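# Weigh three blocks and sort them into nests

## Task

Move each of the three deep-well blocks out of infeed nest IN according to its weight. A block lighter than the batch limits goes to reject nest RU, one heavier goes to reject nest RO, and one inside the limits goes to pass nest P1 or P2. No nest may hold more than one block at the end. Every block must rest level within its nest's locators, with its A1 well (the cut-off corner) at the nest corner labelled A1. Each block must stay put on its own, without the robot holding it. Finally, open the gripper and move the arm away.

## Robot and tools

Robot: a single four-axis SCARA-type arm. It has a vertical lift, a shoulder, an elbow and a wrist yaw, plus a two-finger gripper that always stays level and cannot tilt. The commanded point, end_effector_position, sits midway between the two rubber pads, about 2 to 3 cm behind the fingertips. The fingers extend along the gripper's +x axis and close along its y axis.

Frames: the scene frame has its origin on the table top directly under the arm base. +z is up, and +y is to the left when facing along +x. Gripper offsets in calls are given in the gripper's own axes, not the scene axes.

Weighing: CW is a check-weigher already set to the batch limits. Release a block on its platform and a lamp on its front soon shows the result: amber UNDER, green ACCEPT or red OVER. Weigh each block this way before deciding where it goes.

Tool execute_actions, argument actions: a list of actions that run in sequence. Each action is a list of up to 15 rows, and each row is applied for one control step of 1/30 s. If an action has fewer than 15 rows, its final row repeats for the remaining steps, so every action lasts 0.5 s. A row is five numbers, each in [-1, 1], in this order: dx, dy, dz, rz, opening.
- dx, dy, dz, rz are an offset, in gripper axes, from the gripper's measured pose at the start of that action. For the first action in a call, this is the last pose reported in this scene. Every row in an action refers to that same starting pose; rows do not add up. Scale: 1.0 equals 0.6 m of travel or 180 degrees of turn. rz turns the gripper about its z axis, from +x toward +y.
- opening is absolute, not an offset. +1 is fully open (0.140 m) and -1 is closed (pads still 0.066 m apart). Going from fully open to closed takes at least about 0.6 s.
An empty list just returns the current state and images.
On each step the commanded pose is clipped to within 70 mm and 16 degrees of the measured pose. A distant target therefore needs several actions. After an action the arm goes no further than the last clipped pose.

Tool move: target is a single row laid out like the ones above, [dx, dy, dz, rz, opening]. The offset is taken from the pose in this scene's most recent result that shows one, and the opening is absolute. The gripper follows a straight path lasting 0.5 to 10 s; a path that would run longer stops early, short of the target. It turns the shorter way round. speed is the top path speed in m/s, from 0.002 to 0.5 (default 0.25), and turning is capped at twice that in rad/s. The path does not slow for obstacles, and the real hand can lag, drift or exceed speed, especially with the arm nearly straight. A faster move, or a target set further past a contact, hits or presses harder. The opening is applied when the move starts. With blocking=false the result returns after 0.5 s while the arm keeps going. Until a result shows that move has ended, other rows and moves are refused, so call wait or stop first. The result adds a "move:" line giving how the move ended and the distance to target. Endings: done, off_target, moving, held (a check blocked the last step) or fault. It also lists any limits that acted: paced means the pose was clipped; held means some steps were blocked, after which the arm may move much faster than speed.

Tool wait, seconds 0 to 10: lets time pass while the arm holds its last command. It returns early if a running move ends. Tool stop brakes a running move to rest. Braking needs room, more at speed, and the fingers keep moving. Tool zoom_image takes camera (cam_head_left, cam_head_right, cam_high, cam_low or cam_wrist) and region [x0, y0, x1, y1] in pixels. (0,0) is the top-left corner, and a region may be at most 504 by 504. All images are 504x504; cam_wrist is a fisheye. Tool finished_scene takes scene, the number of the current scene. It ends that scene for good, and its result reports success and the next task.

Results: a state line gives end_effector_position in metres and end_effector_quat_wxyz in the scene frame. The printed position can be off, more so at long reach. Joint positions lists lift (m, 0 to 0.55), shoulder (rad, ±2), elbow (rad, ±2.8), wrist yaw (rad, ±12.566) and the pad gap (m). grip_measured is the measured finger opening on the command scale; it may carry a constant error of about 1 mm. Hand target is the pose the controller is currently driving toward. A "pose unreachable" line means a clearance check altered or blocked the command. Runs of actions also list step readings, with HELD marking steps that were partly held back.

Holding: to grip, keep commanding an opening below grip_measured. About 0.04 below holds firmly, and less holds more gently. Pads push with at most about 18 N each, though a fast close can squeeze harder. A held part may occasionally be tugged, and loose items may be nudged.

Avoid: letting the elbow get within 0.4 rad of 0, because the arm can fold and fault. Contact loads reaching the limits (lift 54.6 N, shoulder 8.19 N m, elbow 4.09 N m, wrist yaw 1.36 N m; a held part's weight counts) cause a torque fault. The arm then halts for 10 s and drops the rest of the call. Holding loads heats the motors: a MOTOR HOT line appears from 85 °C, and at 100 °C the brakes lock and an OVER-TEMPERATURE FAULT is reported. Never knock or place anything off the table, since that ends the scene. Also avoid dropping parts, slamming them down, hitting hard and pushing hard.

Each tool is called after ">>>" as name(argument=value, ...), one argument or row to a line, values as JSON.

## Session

>>> execute_actions(
  actions=[],
)

Scene clock: 0.00 s.
end_effector_position=(+0.6495, +0.1485, +0.4510) grip_measured=+1.00 end_effector_quat_wxyz=(+0.925, +0.000, +0.000, -0.381)
Joint positions: [ 0.446  1.067  2.082 -3.93   0.14 ]
Hand target: +0.650, +0.149, +0.451; +0.925, +0.000, +0.000, -0.381

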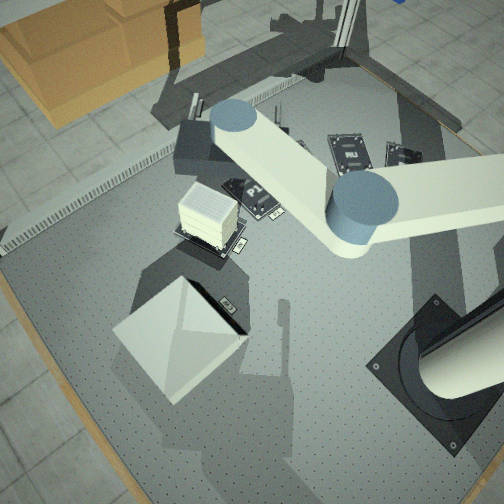

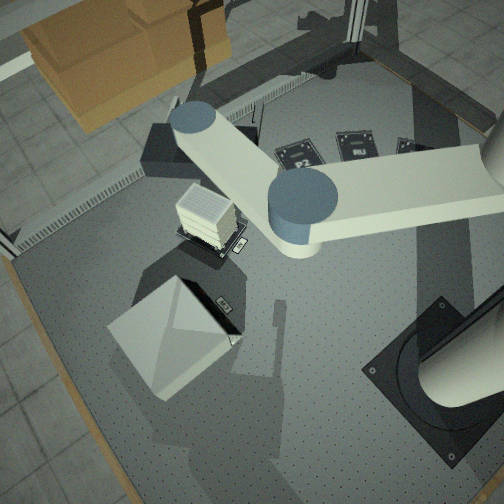

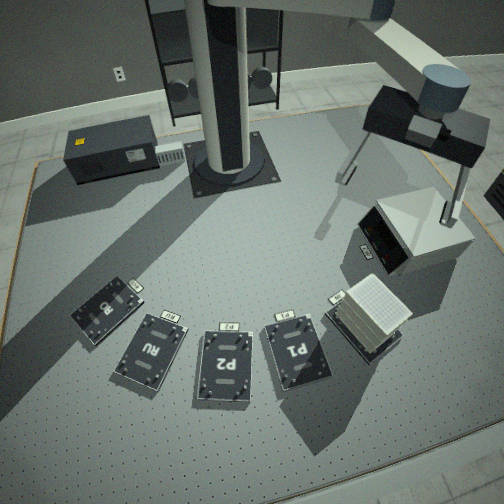

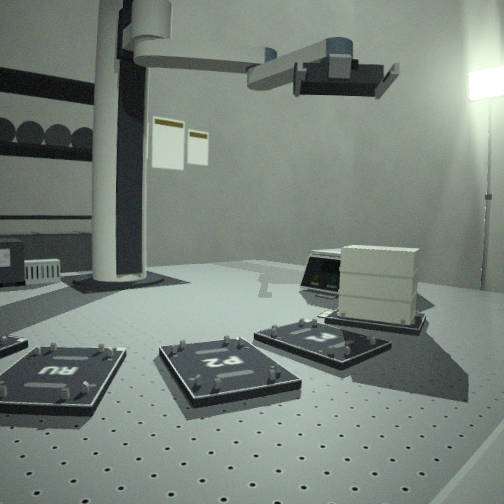

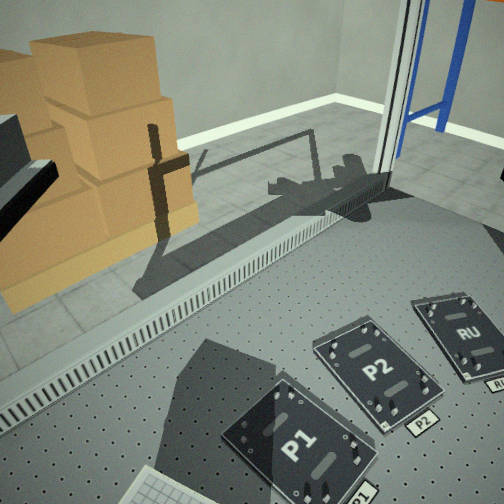

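>>> zoom_image(
  camera="cam_high",
  region=[60, 260, 260, 410],
)

>>> zoom_image(
  camera="cam_high",
  region=[250, 180, 480, 400],
)

>>> zoom_image(
  camera="cam_low",
  region=[140, 230, 440, 410],
)

>>> zoom_image(
  camera="cam_head_left",
  region=[100, 160, 300, 410],
)

Region (60, 260, 260, 410) of cam_high's 504x504 image, scaled by 2.520, with more detail than that image has; it fills the top 378 rows of this view, and the rest is white.

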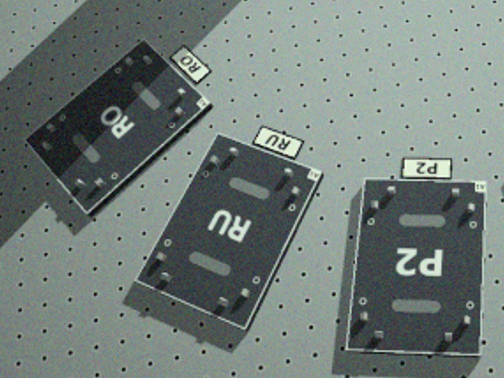

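Region (250, 180, 480, 400) of cam_high's 504x504 image, scaled by 2.191, with more detail than that image has; it fills the top 482 rows of this view, and the rest is white.

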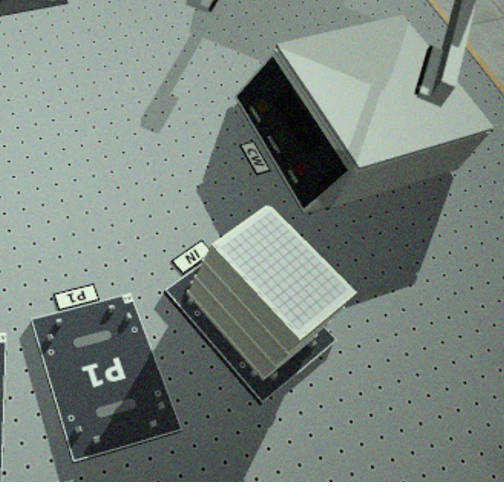

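Region (140, 230, 440, 410) of cam_low's 504x504 image, scaled by 1.680, with more detail than that image has; it fills the top 302 rows of this view, and the rest is white.

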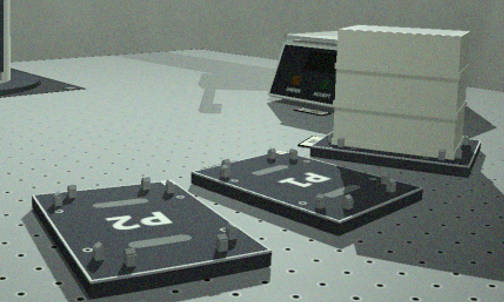

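Region (100, 160, 300, 410) of cam_head_left's 504x504 image, scaled by 2.016, with more detail than that image has; it fills the left 403 columns of this view, and the rest is white.

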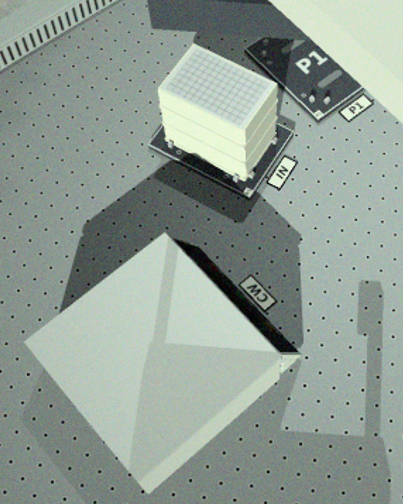

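>>> move(
  target=[0.4181,-0.8633,-0.5183,-0.0514,1],
  speed=0.5,
)

Scene clock: 57.47 s.
end_effector_position=(+0.4628, -0.3962, +0.1400) grip_measured=+1.00 end_effector_quat_wxyz=(+0.891, +0.000, +0.000, -0.454)
Joint positions: [ 0.135 -0.191  1.468 -2.22   0.14 ]
Hand target: +0.463, -0.396, +0.140; +0.891, +0.000, +0.000, -0.454
Off the commanded pose: 0.000 m, 0 deg.
move: done; limits=paced

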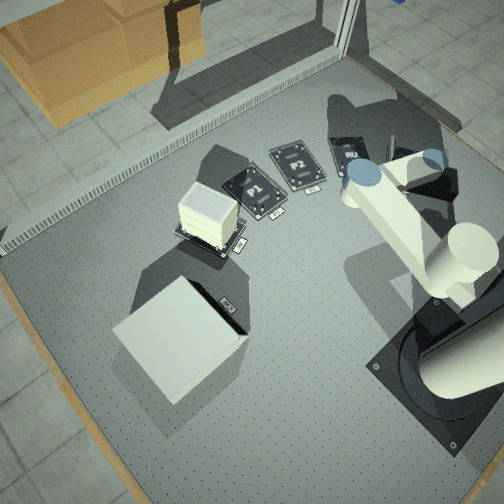

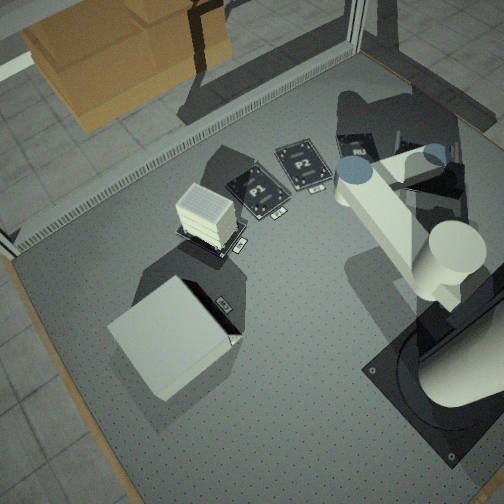

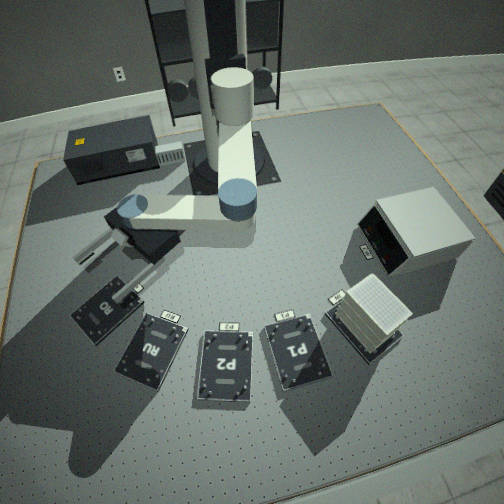

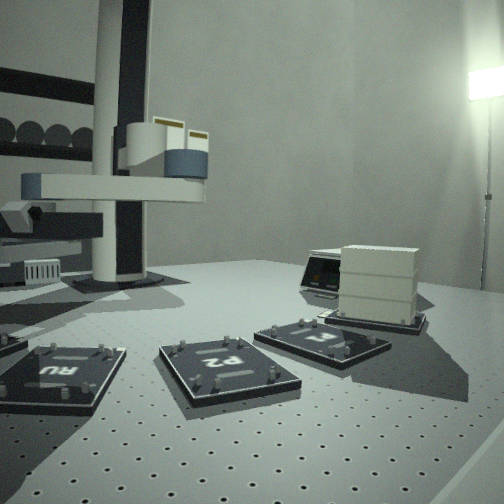

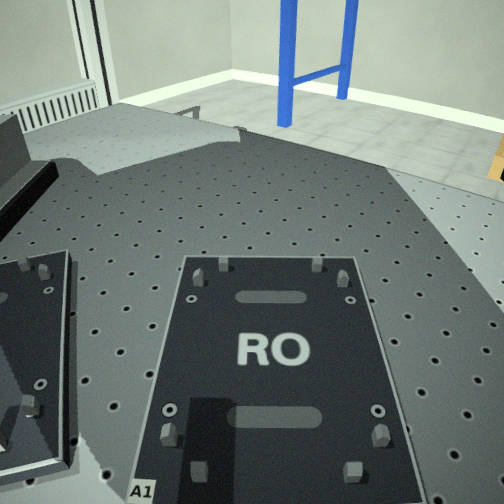

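Good view. Zoom on screws.

>>> zoom_image(
  camera="cam_wrist",
  region=[170, 245, 370, 325],
)

>>> zoom_image(
  camera="cam_wrist",
  region=[120, 384, 280, 504],
)

>>> zoom_image(
  camera="cam_wrist",
  region=[280, 384, 440, 504],
)

Region (170, 245, 370, 325) of cam_wrist's 504x504 image, scaled by 2.520, with more detail than that image has; it fills the top 202 rows of this view, and the rest is white.

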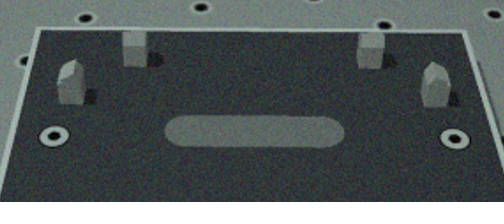

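Region (120, 384, 280, 504) of cam_wrist's 504x504 image, scaled by 3.150, with more detail than that image has; it fills the top 378 rows of this view, and the rest is white.

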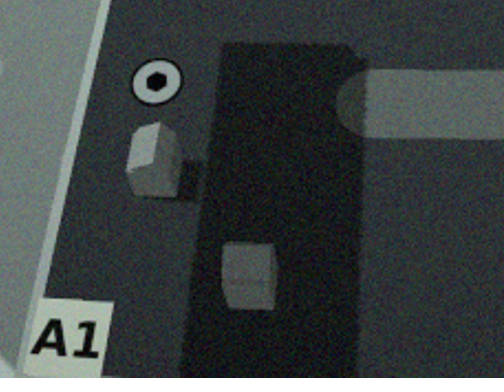

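Region (280, 384, 440, 504) of cam_wrist's 504x504 image, scaled by 3.150, with more detail than that image has; it fills the top 378 rows of this view, and the rest is white.

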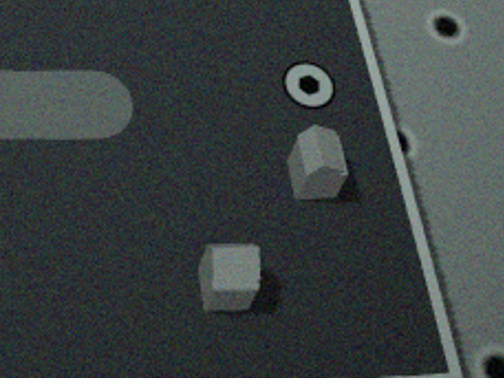

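>>> move(
  target=[-0.044,0.2659,0,0.1056,1],
  speed=0.5,
)

Scene clock: 110.73 s.
end_effector_position=(+0.5765, -0.2808, +0.1400) grip_measured=+1.00 end_effector_quat_wxyz=(+0.954, +0.000, +0.000, -0.300)
Joint positions: [ 0.135  0.14   1.47  -2.22   0.14 ]
Hand target: +0.576, -0.281, +0.140; +0.954, +0.000, +0.000, -0.301
Off the commanded pose: 0.000 m, 0 deg.
move: done

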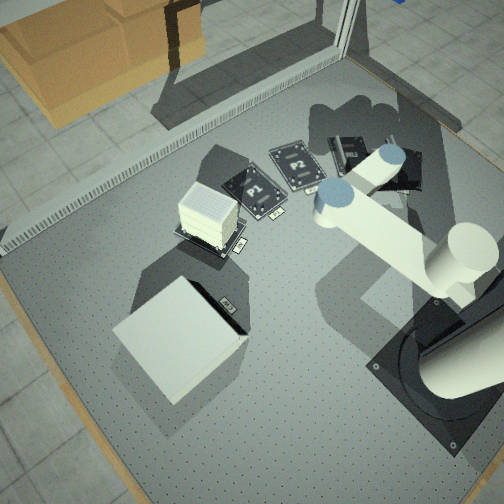

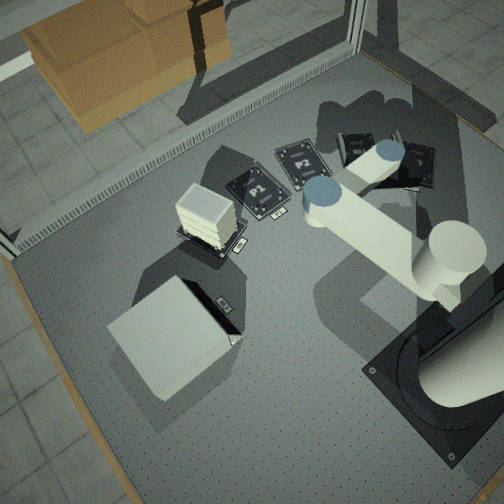

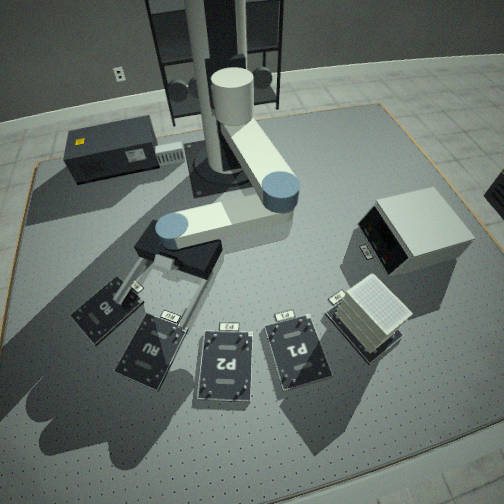

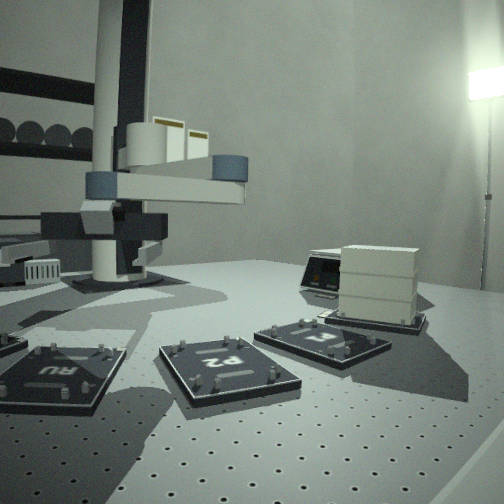

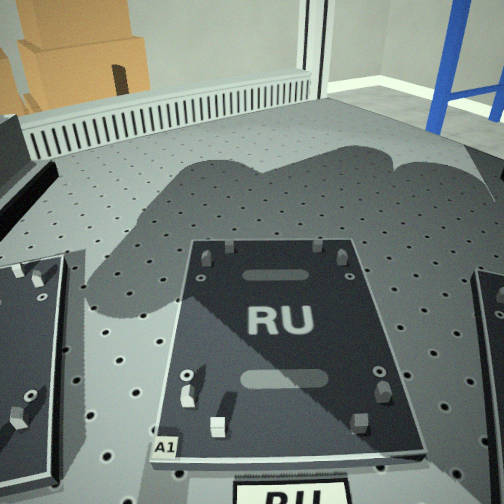

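Only one action. Zoom.

>>> zoom_image(
  camera="cam_wrist",
  region=[180, 230, 370, 310],
)

>>> zoom_image(
  camera="cam_wrist",
  region=[140, 350, 280, 480],
)

>>> zoom_image(
  camera="cam_wrist",
  region=[300, 350, 440, 480],
)

Region (180, 230, 370, 310) of cam_wrist's 504x504 image, scaled by 2.653, with more detail than that image has; it fills the top 212 rows of this view, and the rest is white.

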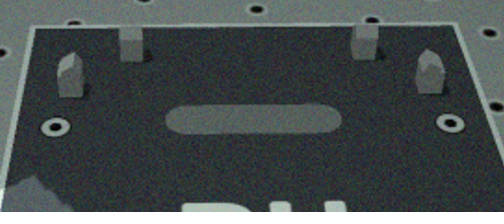

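Region (140, 350, 280, 480) of cam_wrist's 504x504 image, scaled by 3.600, with more detail than that image has; it fills the top 468 rows of this view, and the rest is white.

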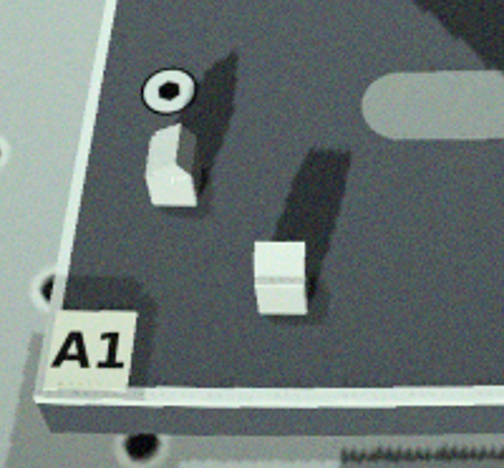

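Region (300, 350, 440, 480) of cam_wrist's 504x504 image, scaled by 3.600, with more detail than that image has; it fills the top 468 rows of this view, and the rest is white.

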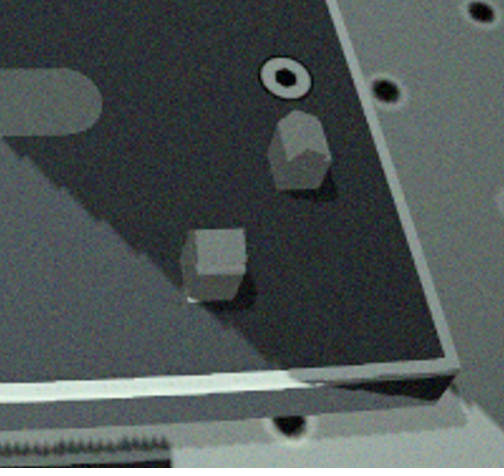

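>>> move(
  target=[-0.032,0.2711,0,0.1056,1],
  speed=0.5,
)

Scene clock: 138.27 s.
end_effector_position=(+0.6541, -0.1363, +0.1400) grip_measured=+1.00 end_effector_quat_wxyz=(+0.990, +0.000, +0.000, -0.138)
Joint positions: [ 0.135  0.456  1.513 -2.246  0.14 ]
Hand target: +0.654, -0.136, +0.140; +0.990, +0.000, +0.000, -0.139
Off the commanded pose: 0.000 m, 0 deg.
move: done

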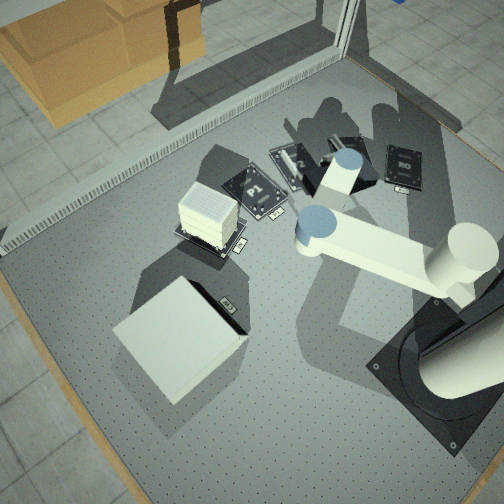

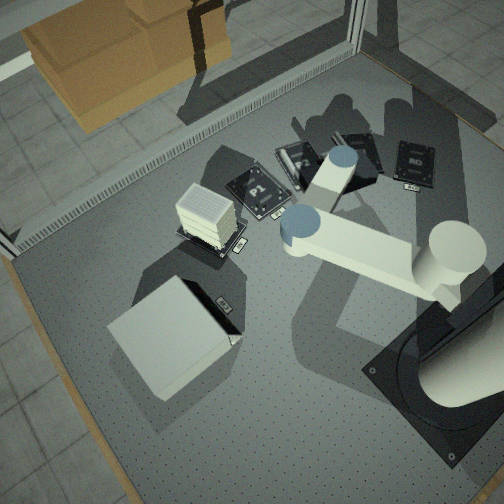

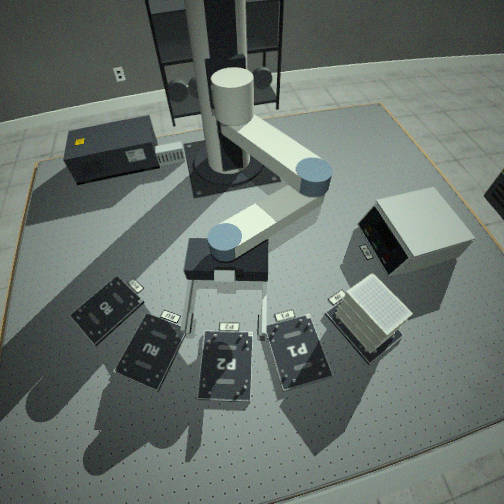

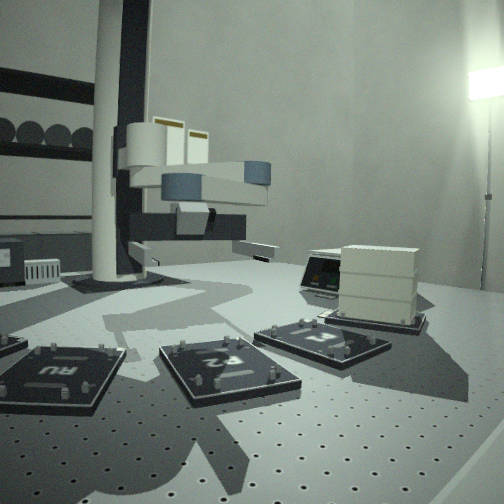

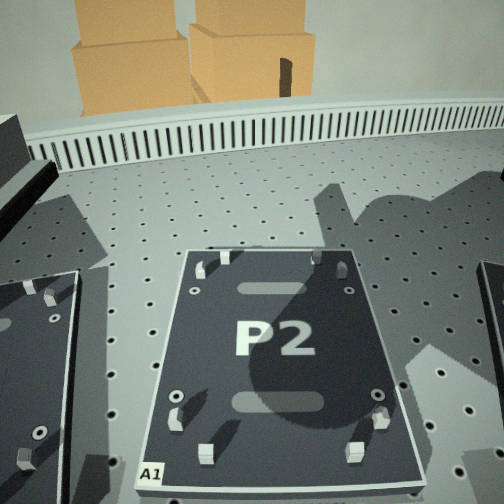

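>>> zoom_image(
  camera="cam_wrist",
  region=[175, 240, 365, 320],
)

>>> zoom_image(
  camera="cam_wrist",
  region=[130, 370, 270, 500],
)

>>> zoom_image(
  camera="cam_wrist",
  region=[300, 370, 440, 500],
)

Region (175, 240, 365, 320) of cam_wrist's 504x504 image, scaled by 2.653, with more detail than that image has; it fills the top 212 rows of this view, and the rest is white.

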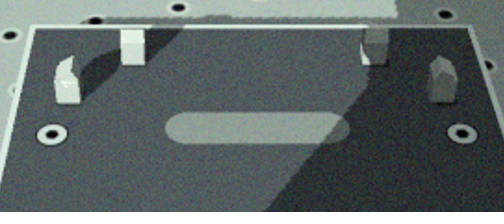

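Region (130, 370, 270, 500) of cam_wrist's 504x504 image, scaled by 3.600, with more detail than that image has; it fills the top 468 rows of this view, and the rest is white.

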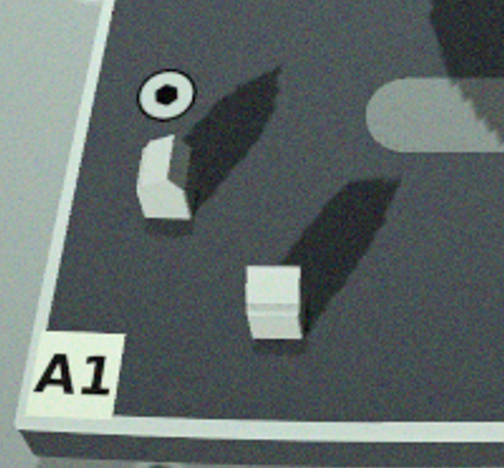

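Region (300, 370, 440, 500) of cam_wrist's 504x504 image, scaled by 3.600, with more detail than that image has; it fills the top 468 rows of this view, and the rest is white.

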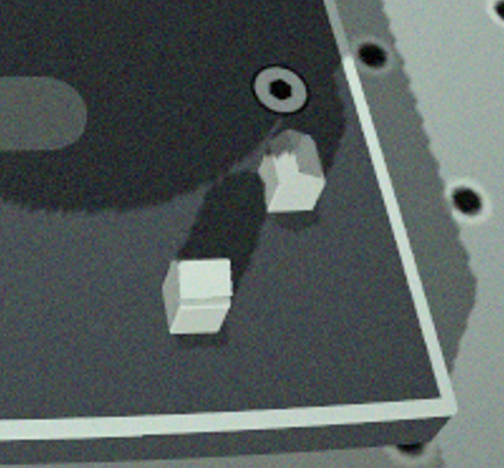

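>>> move(
  target=[-0.0845,0.2465,0.0333,0.1028,1],
  speed=0.5,
)

Scene clock: 167.20 s.
end_effector_position=(+0.6459, +0.0201, +0.1600) grip_measured=+1.00 end_effector_quat_wxyz=(+1.000, +0.000, +0.000, +0.023)
Joint positions: [ 0.155  0.831  1.375 -2.16   0.14 ]
Hand target: +0.646, +0.020, +0.160; +1.000, +0.000, +0.000, +0.023
Off the commanded pose: 0.000 m, 0 deg.
move: done

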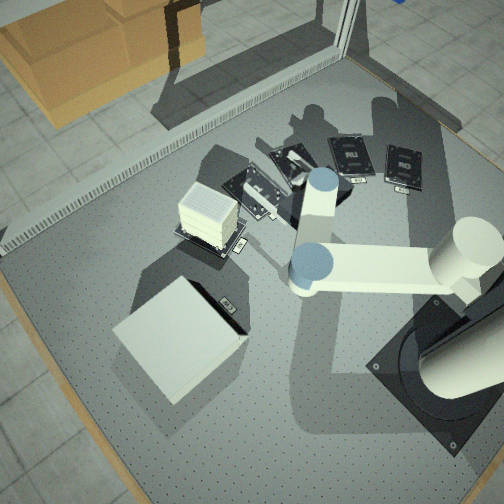

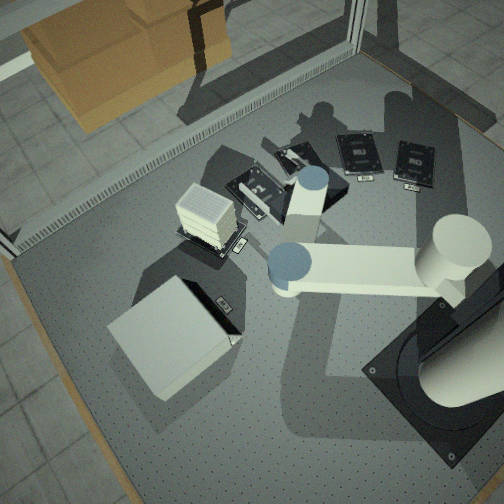

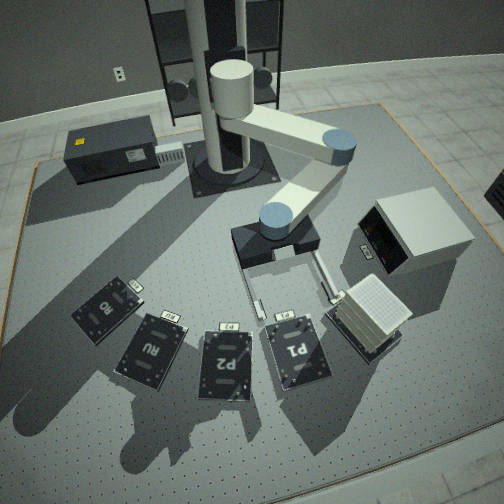

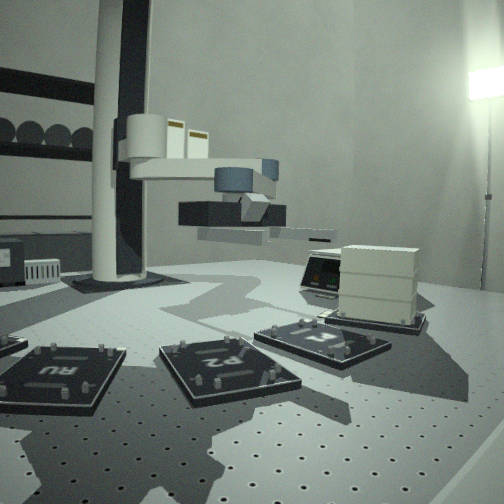

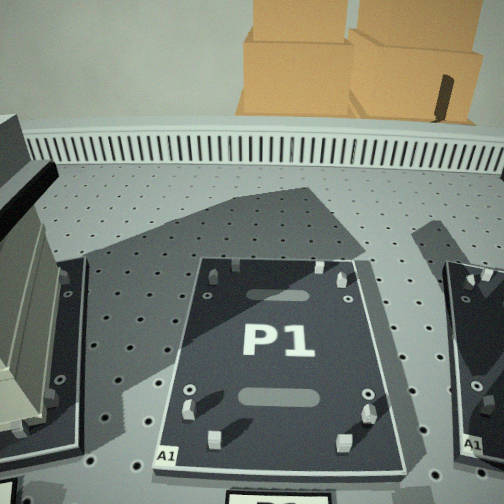

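>>> zoom_image(
  camera="cam_wrist",
  region=[190, 250, 370, 320],
)

>>> zoom_image(
  camera="cam_wrist",
  region=[145, 365, 275, 485],
)

>>> zoom_image(
  camera="cam_wrist",
  region=[290, 365, 420, 485],
)

>>> zoom_image(
  camera="cam_wrist",
  region=[0, 250, 140, 470],
)

Region (190, 250, 370, 320) of cam_wrist's 504x504 image, scaled by 2.800, with more detail than that image has.

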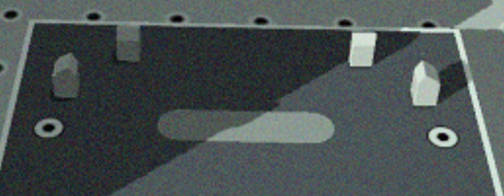

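Region (145, 365, 275, 485) of cam_wrist's 504x504 image, scaled by 3.877, with more detail than that image has; it fills the top 465 rows of this view, and the rest is white.

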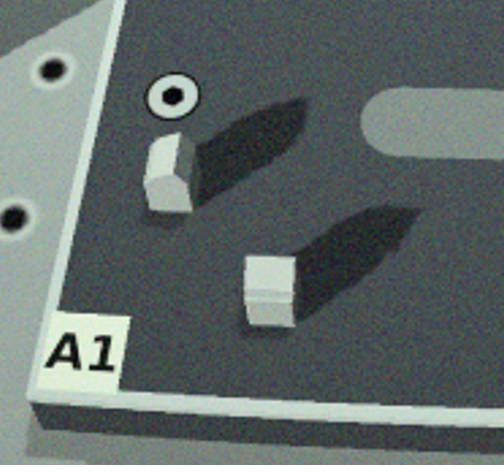

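Region (290, 365, 420, 485) of cam_wrist's 504x504 image, scaled by 3.877, with more detail than that image has; it fills the top 465 rows of this view, and the rest is white.

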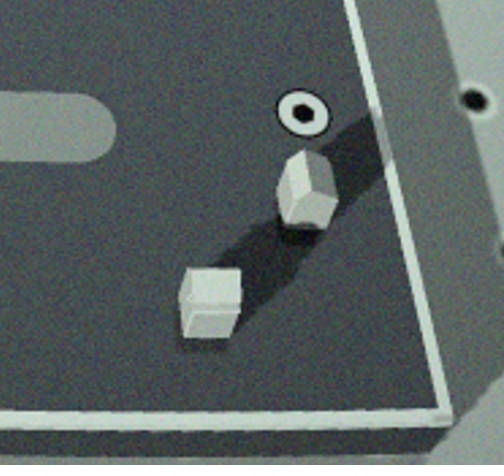

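Region (0, 250, 140, 470) of cam_wrist's 504x504 image, scaled by 2.291, with more detail than that image has; it fills the left 321 columns of this view, and the rest is white.

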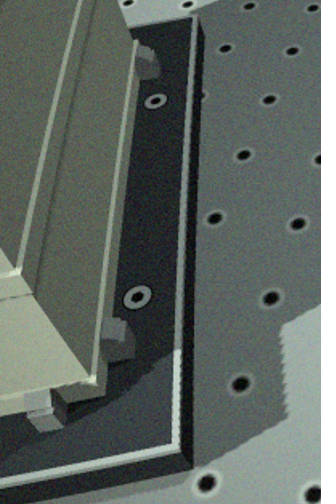

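>>> move(
  target=[0.1011,0.2999,0,0.0961,0.2],
  speed=0.5,
)

Scene clock: 224.60 s.
end_effector_position=(+0.6982, +0.2028, +0.1600) grip_measured=+0.20 end_effector_quat_wxyz=(+0.985, +0.000, +0.000, +0.173)
Joint positions: [ 0.155  0.95   1.884 -2.485  0.11 ]
Hand target: +0.698, +0.203, +0.160; +0.985, +0.000, +0.000, +0.173
Off the commanded pose: 0.000 m, 0 deg.
move: done

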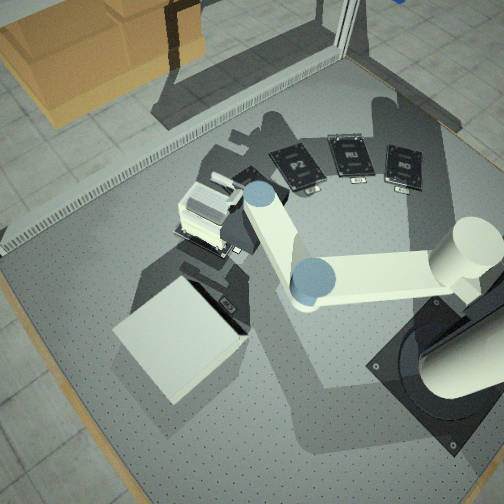

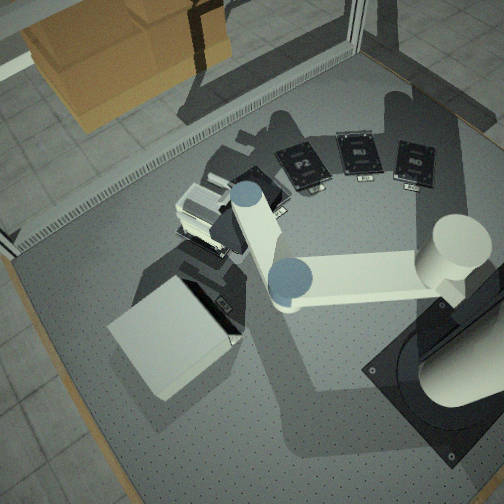

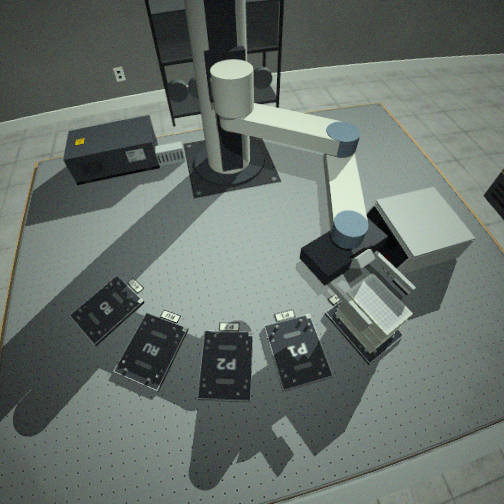

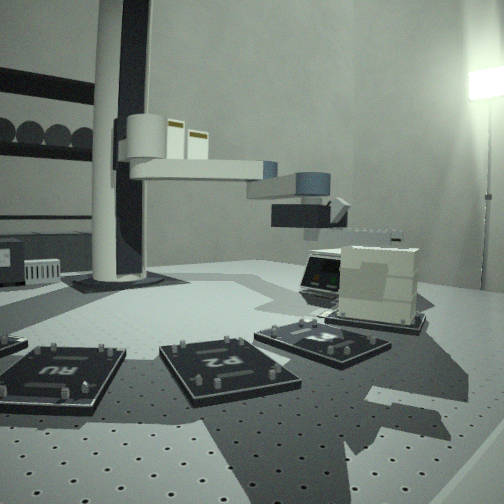

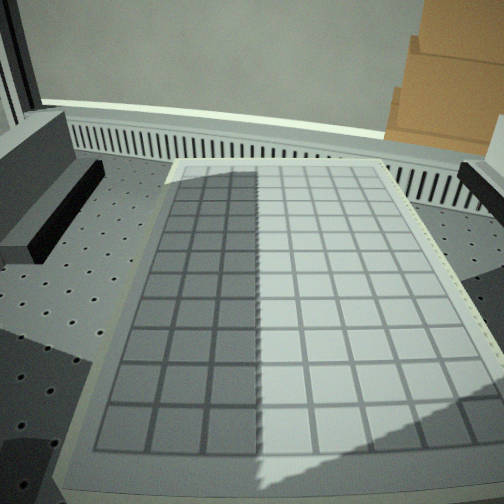

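>>> zoom_image(
  camera="cam_wrist",
  region=[150, 145, 410, 215],
)

>>> zoom_image(
  camera="cam_wrist",
  region=[40, 400, 280, 504],
)

>>> zoom_image(
  camera="cam_wrist",
  region=[264, 340, 504, 504],
)

Region (150, 145, 410, 215) of cam_wrist's 504x504 image, scaled by 1.938, with more detail than that image has; it fills the top 136 rows of this view, and the rest is white.

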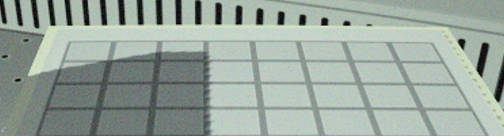

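Region (40, 400, 280, 504) of cam_wrist's 504x504 image, scaled by 2.100, with more detail than that image has; it fills the top 218 rows of this view, and the rest is white.

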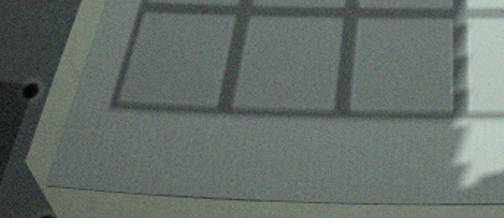

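Region (264, 340, 504, 504) of cam_wrist's 504x504 image, scaled by 2.100, with more detail than that image has; it fills the top 344 rows of this view, and the rest is white.

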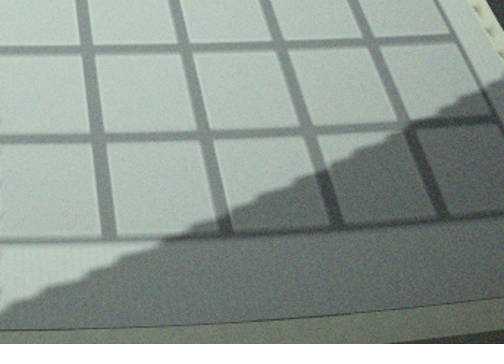

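>>> execute_actions(
  actions=[
    [[0,-0.0003,-0.008,0,0.1],[0,-0.0006,-0.016,0,0.0],[0,-0.0008,-0.024,0,-0.1],[0,-0.0008,-0.032,0,-0.2],[0,-0.0008,-0.040,0,-0.25],[0,-0.0008,-0.047,0,-0.3],[0,-0.0008,-0.054,0,-0.35],[0,-0.0008,-0.060,0,-0.4],[0,-0.0008,-0.064,0,-0.4],[0,-0.0008,-0.0667,0,-0.4],[0,-0.0008,-0.0667,0,-0.42],[0,-0.0008,-0.0667,0,-0.44],[0,-0.0008,-0.0667,0,-0.46],[0,-0.0008,-0.0667,0,-0.48],[0,-0.0008,-0.0667,0,-0.49]],
  ],
)

Scene clock: 321.47 s.
end_effector_position=(+0.6983, +0.2024, +0.1199) grip_measured=-0.48 end_effector_quat_wxyz=(+0.985, +0.000, +0.000, +0.173)
Joint positions: [ 0.115  0.949  1.884 -2.484  0.085]
Hand target: +0.698, +0.202, +0.120; +0.985, +0.000, +0.000, +0.173
Off the commanded pose: 0.000 m, 0 deg.
Step readings (end_effector_position):
0: (+0.6982, +0.2028, +0.1600)
1: (+0.6982, +0.2028, +0.1599)
2: (+0.6982, +0.2028, +0.1584)
4: (+0.6982, +0.2026, +0.1503)
8: (+0.6983, +0.2024, +0.1318)
15: end_effector_position above

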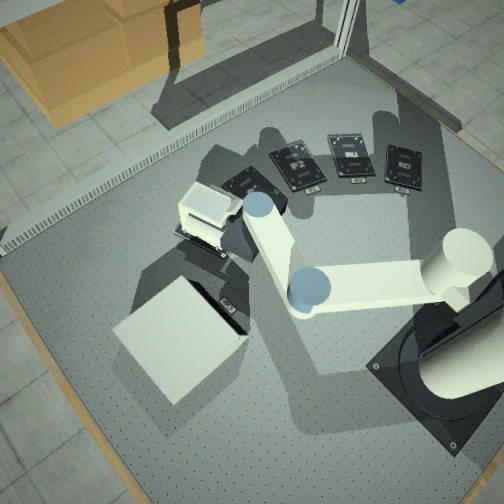

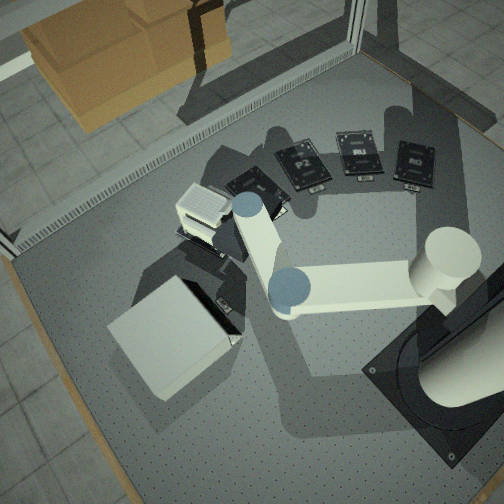

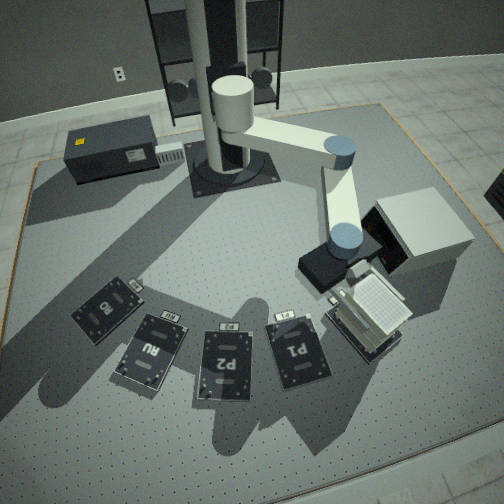

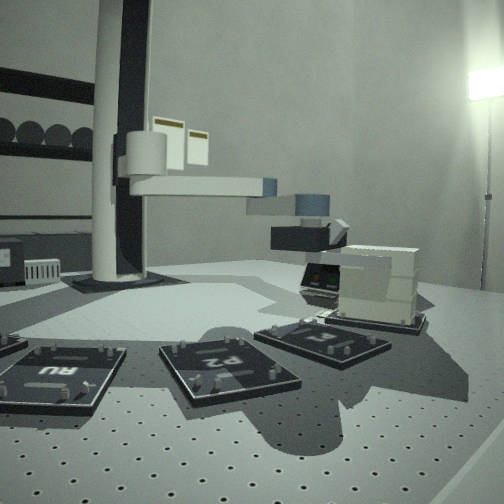

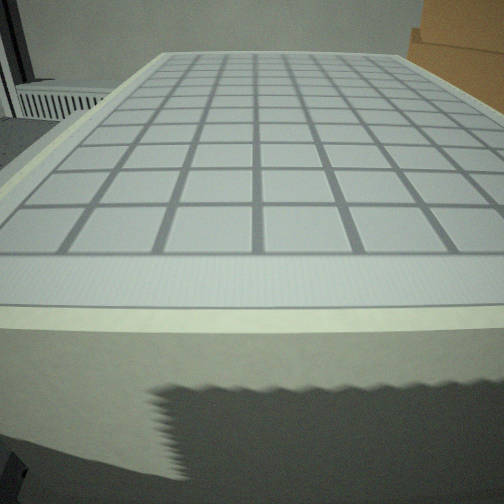

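>>> zoom_image(
  camera="cam_wrist",
  region=[200, 40, 320, 200],
)

>>> zoom_image(
  camera="cam_wrist",
  region=[200, 190, 320, 350],
)

Region (200, 40, 320, 200) of cam_wrist's 504x504 image, scaled by 3.150, with more detail than that image has; it fills the left 378 columns of this view, and the rest is white.

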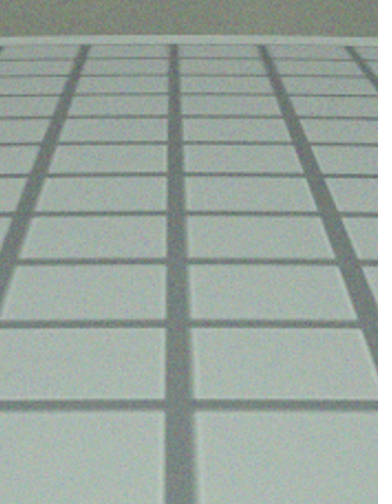

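Region (200, 190, 320, 350) of cam_wrist's 504x504 image, scaled by 3.150, with more detail than that image has; it fills the left 378 columns of this view, and the rest is white.

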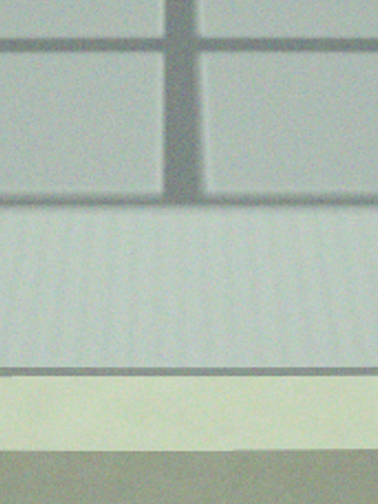

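>>> wait(
  seconds=0,
)

Scene clock: 349.60 s.
end_effector_position=(+0.6983, +0.2024, +0.1199) grip_measured=-0.49 end_effector_quat_wxyz=(+0.985, +0.000, +0.000, +0.173)
Joint positions: [ 0.115  0.949  1.883 -2.484  0.085]
Hand target: +0.698, +0.202, +0.120; +0.985, +0.000, +0.000, +0.173
Off the commanded pose: 0.000 m, 0 deg.

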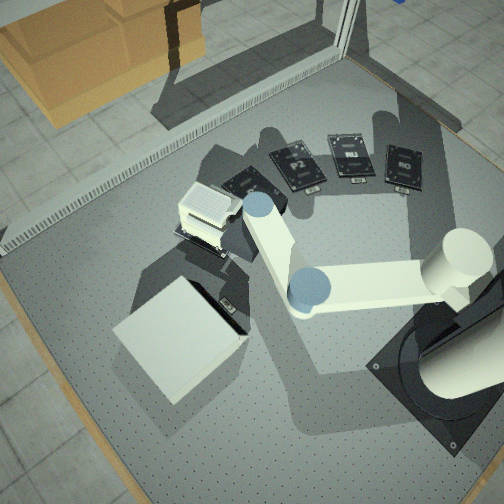

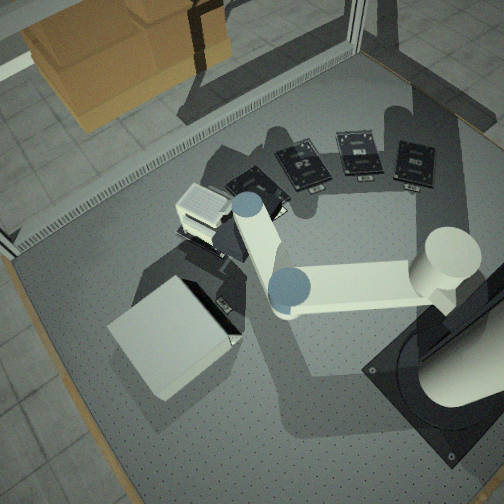

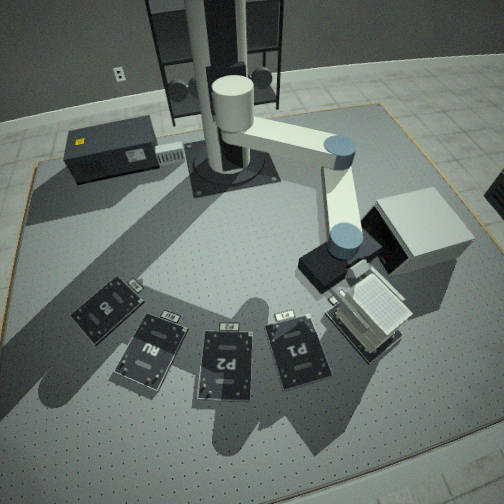

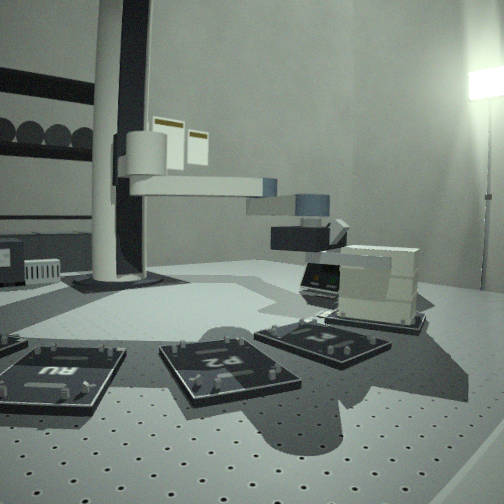

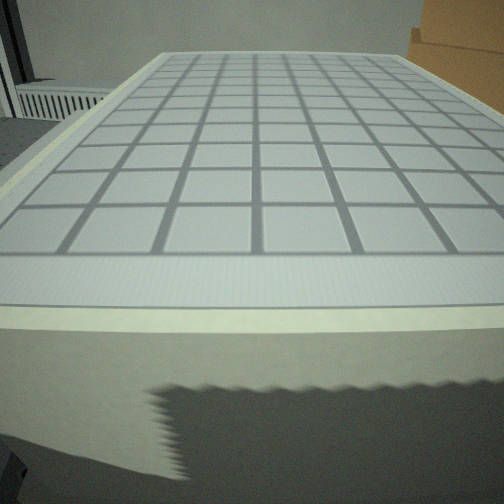

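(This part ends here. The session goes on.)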